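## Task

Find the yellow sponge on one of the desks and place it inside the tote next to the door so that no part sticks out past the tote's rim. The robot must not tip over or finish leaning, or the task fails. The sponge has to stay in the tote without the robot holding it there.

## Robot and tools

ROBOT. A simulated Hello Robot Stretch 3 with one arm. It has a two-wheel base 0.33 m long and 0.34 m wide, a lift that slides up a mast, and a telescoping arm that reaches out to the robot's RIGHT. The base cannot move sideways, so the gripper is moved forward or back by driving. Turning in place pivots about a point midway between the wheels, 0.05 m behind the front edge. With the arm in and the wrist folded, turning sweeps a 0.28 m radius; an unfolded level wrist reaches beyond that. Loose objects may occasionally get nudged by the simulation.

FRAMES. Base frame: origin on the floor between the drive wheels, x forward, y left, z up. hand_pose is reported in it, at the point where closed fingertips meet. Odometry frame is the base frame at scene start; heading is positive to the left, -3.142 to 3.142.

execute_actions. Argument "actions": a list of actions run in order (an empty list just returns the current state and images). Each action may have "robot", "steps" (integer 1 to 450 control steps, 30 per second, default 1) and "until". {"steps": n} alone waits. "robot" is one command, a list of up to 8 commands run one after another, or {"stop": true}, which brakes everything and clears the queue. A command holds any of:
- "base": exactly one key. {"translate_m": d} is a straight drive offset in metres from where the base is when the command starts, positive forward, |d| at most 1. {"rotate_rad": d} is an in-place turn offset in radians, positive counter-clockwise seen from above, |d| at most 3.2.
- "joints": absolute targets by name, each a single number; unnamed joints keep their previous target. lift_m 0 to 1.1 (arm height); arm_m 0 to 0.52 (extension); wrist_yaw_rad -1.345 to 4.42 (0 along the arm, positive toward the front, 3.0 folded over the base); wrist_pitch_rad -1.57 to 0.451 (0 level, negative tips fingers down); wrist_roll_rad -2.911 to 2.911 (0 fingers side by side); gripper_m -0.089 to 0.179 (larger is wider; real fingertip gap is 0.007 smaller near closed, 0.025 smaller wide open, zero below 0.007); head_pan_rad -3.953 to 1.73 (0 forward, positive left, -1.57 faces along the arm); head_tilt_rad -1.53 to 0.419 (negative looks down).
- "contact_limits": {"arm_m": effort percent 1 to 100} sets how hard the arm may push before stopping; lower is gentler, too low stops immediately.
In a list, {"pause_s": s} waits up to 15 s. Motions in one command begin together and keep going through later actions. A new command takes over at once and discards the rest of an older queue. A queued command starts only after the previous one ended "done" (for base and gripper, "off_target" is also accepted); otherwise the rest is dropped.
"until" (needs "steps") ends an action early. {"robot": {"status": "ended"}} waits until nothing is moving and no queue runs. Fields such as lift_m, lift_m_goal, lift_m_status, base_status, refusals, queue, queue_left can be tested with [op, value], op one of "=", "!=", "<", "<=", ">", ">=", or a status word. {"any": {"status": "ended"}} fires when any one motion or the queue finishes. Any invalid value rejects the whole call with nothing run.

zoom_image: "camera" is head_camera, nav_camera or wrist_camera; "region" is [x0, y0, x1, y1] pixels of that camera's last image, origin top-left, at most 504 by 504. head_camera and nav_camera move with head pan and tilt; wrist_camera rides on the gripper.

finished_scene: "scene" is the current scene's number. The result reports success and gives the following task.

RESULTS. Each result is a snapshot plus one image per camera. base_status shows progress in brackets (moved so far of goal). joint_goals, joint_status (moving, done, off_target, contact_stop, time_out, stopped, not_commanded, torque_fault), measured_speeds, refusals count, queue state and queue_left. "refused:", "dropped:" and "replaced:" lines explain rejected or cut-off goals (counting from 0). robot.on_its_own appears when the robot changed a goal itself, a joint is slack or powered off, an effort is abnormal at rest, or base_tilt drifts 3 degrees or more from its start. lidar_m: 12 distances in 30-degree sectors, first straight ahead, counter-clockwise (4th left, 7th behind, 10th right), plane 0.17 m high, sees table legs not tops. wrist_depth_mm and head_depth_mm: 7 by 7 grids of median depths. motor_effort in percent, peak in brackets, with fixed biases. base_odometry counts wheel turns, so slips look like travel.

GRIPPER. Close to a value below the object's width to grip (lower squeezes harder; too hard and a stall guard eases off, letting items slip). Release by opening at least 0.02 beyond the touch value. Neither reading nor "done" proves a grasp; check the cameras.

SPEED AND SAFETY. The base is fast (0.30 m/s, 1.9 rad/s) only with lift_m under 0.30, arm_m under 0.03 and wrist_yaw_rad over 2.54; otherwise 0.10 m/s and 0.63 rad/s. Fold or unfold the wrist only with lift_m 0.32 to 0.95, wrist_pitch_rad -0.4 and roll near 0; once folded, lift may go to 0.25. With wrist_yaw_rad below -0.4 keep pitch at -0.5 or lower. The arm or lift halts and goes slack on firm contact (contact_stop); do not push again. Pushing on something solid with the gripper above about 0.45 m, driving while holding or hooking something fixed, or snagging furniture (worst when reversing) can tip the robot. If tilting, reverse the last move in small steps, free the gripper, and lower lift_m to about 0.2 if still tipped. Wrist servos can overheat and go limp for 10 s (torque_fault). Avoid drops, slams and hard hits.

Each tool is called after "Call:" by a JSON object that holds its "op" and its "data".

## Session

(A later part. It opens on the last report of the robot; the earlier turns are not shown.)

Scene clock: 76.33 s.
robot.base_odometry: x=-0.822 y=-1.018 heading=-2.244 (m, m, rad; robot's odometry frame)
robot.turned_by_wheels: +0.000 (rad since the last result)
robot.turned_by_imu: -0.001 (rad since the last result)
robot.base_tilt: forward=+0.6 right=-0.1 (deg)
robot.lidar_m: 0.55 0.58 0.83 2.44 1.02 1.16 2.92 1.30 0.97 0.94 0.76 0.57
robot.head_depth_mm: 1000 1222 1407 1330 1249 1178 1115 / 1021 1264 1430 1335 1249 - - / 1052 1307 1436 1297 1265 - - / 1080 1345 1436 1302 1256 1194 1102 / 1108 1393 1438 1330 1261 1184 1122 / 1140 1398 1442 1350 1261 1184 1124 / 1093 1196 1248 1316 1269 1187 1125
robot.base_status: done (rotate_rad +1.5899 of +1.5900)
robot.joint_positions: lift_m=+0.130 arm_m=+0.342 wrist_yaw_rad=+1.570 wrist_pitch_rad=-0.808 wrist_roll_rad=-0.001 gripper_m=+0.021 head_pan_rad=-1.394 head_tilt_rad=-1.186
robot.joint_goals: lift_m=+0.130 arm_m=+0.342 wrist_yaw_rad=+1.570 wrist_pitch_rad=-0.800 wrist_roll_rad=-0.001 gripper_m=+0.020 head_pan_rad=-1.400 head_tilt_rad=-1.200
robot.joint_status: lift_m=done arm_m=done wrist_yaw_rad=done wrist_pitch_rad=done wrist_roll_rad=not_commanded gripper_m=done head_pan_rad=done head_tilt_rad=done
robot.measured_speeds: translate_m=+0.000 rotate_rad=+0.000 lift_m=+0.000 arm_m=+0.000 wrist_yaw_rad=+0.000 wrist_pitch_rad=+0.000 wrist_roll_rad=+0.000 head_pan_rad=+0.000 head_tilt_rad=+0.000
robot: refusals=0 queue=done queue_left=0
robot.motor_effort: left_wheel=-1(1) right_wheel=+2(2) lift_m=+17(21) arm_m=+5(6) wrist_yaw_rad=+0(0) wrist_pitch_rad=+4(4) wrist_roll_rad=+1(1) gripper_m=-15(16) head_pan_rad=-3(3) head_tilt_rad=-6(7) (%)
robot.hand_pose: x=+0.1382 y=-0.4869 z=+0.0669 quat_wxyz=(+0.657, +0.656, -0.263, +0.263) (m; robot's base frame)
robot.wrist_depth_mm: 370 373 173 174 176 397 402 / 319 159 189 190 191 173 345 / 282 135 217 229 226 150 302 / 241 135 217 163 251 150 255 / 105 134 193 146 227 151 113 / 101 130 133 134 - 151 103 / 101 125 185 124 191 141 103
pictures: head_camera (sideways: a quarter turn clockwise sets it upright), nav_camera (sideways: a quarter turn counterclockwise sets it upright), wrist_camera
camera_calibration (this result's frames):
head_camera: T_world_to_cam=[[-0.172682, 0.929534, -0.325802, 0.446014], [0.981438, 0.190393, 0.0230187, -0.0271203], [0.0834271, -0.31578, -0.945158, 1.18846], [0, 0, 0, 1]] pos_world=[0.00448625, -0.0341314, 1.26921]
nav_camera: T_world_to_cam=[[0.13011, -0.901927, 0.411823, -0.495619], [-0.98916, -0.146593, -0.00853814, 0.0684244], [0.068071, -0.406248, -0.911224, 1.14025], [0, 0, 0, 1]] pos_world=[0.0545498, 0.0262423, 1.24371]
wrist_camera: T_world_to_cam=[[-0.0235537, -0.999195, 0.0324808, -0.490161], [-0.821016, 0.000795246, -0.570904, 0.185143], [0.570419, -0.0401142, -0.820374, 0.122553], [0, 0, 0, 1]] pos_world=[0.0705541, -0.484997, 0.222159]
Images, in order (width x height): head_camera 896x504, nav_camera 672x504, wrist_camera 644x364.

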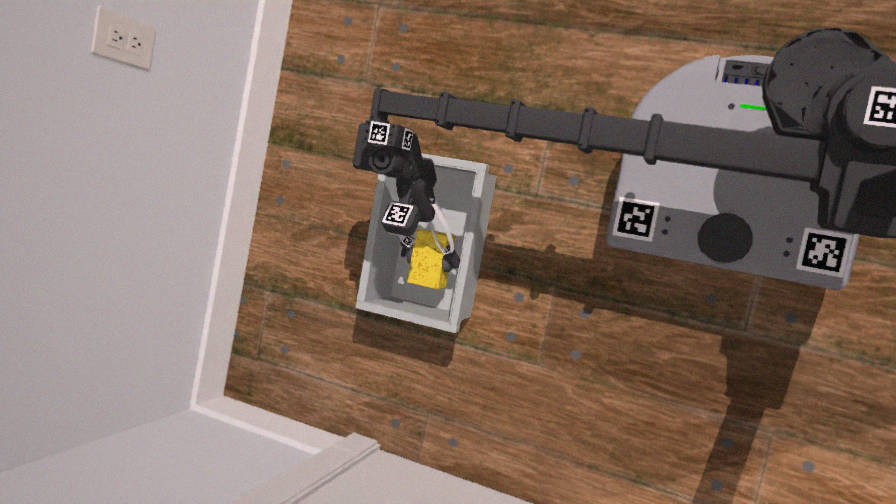

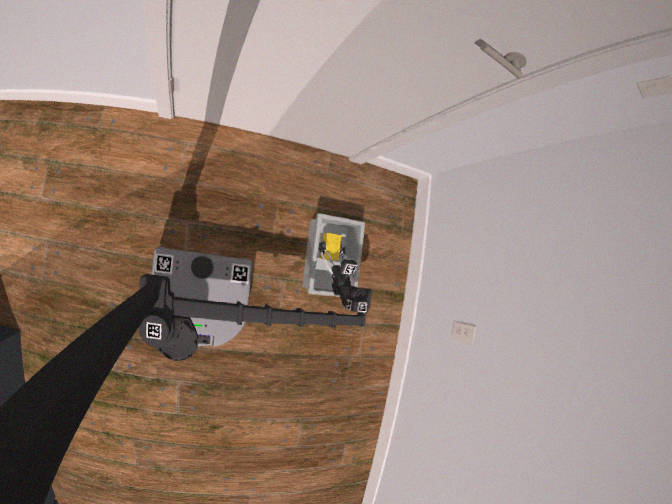

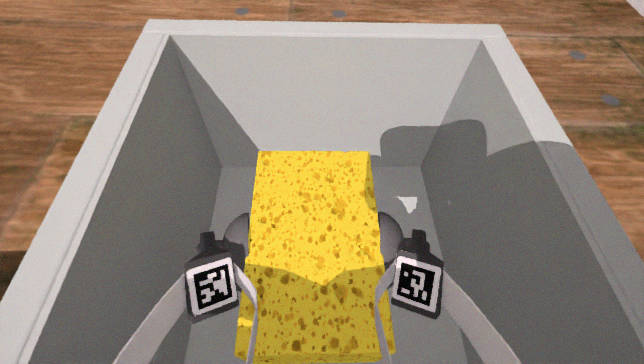

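Call:
{"op": "execute_actions", "data": {"actions": [{"robot":[{"joints":{"lift_m":0.104,"arm_m":0.351}},{"joints":{"gripper_m":0.095}},{"joints":{"lift_m":0.25}}],"steps":450,"until":{"robot":{"status":"ended"}}}]}}

Scene clock: 80.83 s.
robot.base_odometry: x=-0.822 y=-1.018 heading=-2.244 (m, m, rad; robot's odometry frame)
robot.turned_by_wheels: +0.000 (rad since the last result)
robot.turned_by_imu: -0.001 (rad since the last result)
robot.base_tilt: forward=+0.6 right=-0.1 (deg)
robot.lidar_m: 0.55 0.58 0.83 2.45 1.02 1.16 2.93 1.30 0.97 0.94 0.77 0.57
robot.head_depth_mm: 1001 1225 1412 1329 1245 1176 - / 1023 1260 1442 1332 1252 - - / 1052 1308 1444 1320 1267 - - / 1078 1349 1430 1317 1258 1196 1100 / 1107 1394 1439 1332 1261 1187 1118 / 1141 1401 1442 1348 1260 1189 1122 / 1093 1194 1250 1324 1268 1190 1124
robot.base_status: done (rotate_rad +1.5899 of +1.5900)
robot.joint_positions: lift_m=+0.250 arm_m=+0.351 wrist_yaw_rad=+1.570 wrist_pitch_rad=-0.808 wrist_roll_rad=-0.001 gripper_m=+0.095 head_pan_rad=-1.394 head_tilt_rad=-1.186
robot.joint_goals: lift_m=+0.250 arm_m=+0.351 wrist_yaw_rad=+1.570 wrist_pitch_rad=-0.800 wrist_roll_rad=-0.001 gripper_m=+0.095 head_pan_rad=-1.400 head_tilt_rad=-1.200
robot.joint_status: lift_m=done arm_m=done wrist_yaw_rad=done wrist_pitch_rad=done wrist_roll_rad=not_commanded gripper_m=done head_pan_rad=done head_tilt_rad=done
robot.measured_speeds: translate_m=+0.000 rotate_rad=+0.000 lift_m=+0.000 arm_m=+0.000 wrist_yaw_rad=+0.000 wrist_pitch_rad=+0.000 wrist_roll_rad=+0.000 head_pan_rad=+0.000 head_tilt_rad=+0.000
robot: refusals=0 queue=done queue_left=0
robot.motor_effort: left_wheel=-1(0) right_wheel=+2(3) lift_m=+21(21) arm_m=+5(6) wrist_yaw_rad=+0(0) wrist_pitch_rad=+4(4) wrist_roll_rad=+0(0) gripper_m=+0(79) head_pan_rad=-3(2) head_tilt_rad=-6(6) (%)
robot.hand_pose: x=+0.1382 y=-0.4959 z=+0.1866 quat_wxyz=(+0.657, +0.656, -0.263, +0.263) (m; robot's base frame)
robot.wrist_depth_mm: 470 472 474 473 476 481 466 / 495 498 502 514 519 524 473 / 437 438 444 446 453 459 449 / 388 392 270 285 287 407 412 / 350 354 336 349 344 369 371 / 322 329 321 288 323 333 337 / 296 242 289 262 259 304 307
pictures: head_camera (sideways: a quarter turn clockwise sets it upright), nav_camera (sideways: a quarter turn counterclockwise sets it upright), wrist_camera
camera_calibration (this result's frames):
head_camera: T_world_to_cam=[[-0.172683, 0.929534, -0.325802, 0.446014], [0.981438, 0.190393, 0.0230187, -0.0271203], [0.0834272, -0.31578, -0.945158, 1.18846], [0, 0, 0, 1]] pos_world=[0.00448626, -0.0341314, 1.26921]
nav_camera: T_world_to_cam=[[0.13011, -0.901927, 0.411823, -0.495619], [-0.98916, -0.146593, -0.00853814, 0.0684244], [0.0680711, -0.406248, -0.911224, 1.14025], [0, 0, 0, 1]] pos_world=[0.0545498, 0.0262423, 1.24371]
wrist_camera: T_world_to_cam=[[-0.0235531, -0.999195, 0.0324815, -0.503043], [-0.821036, 0.000795673, -0.570875, 0.253494], [0.57039, -0.0401143, -0.820394, 0.220423], [0, 0, 0, 1]] pos_world=[0.0705524, -0.493998, 0.341887]
Images, in order (width x height): head_camera 896x504, nav_camera 672x504, wrist_camera 644x364.

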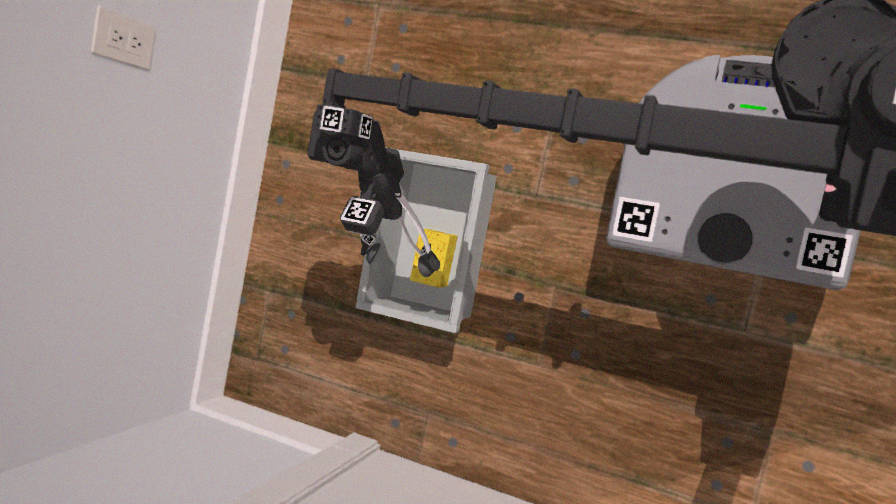

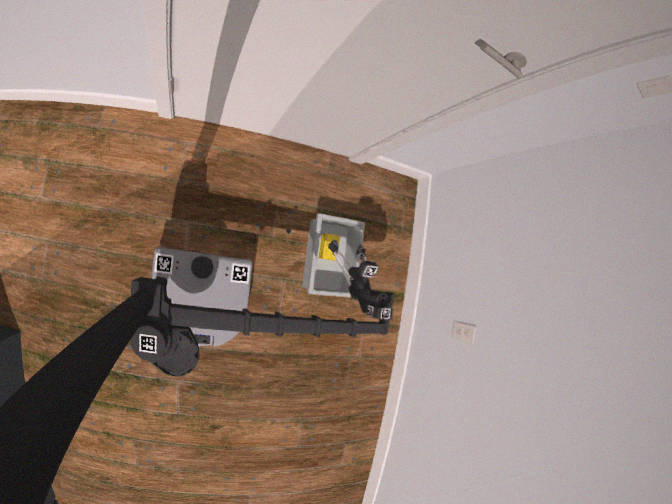

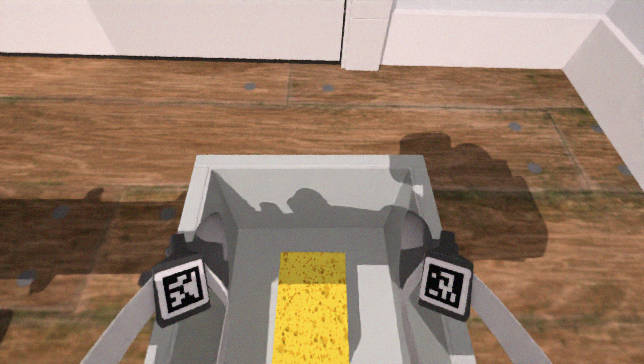

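Call:
{"op": "finished_scene", "data": {"scene": 2}}

The scene is finished: the task was done.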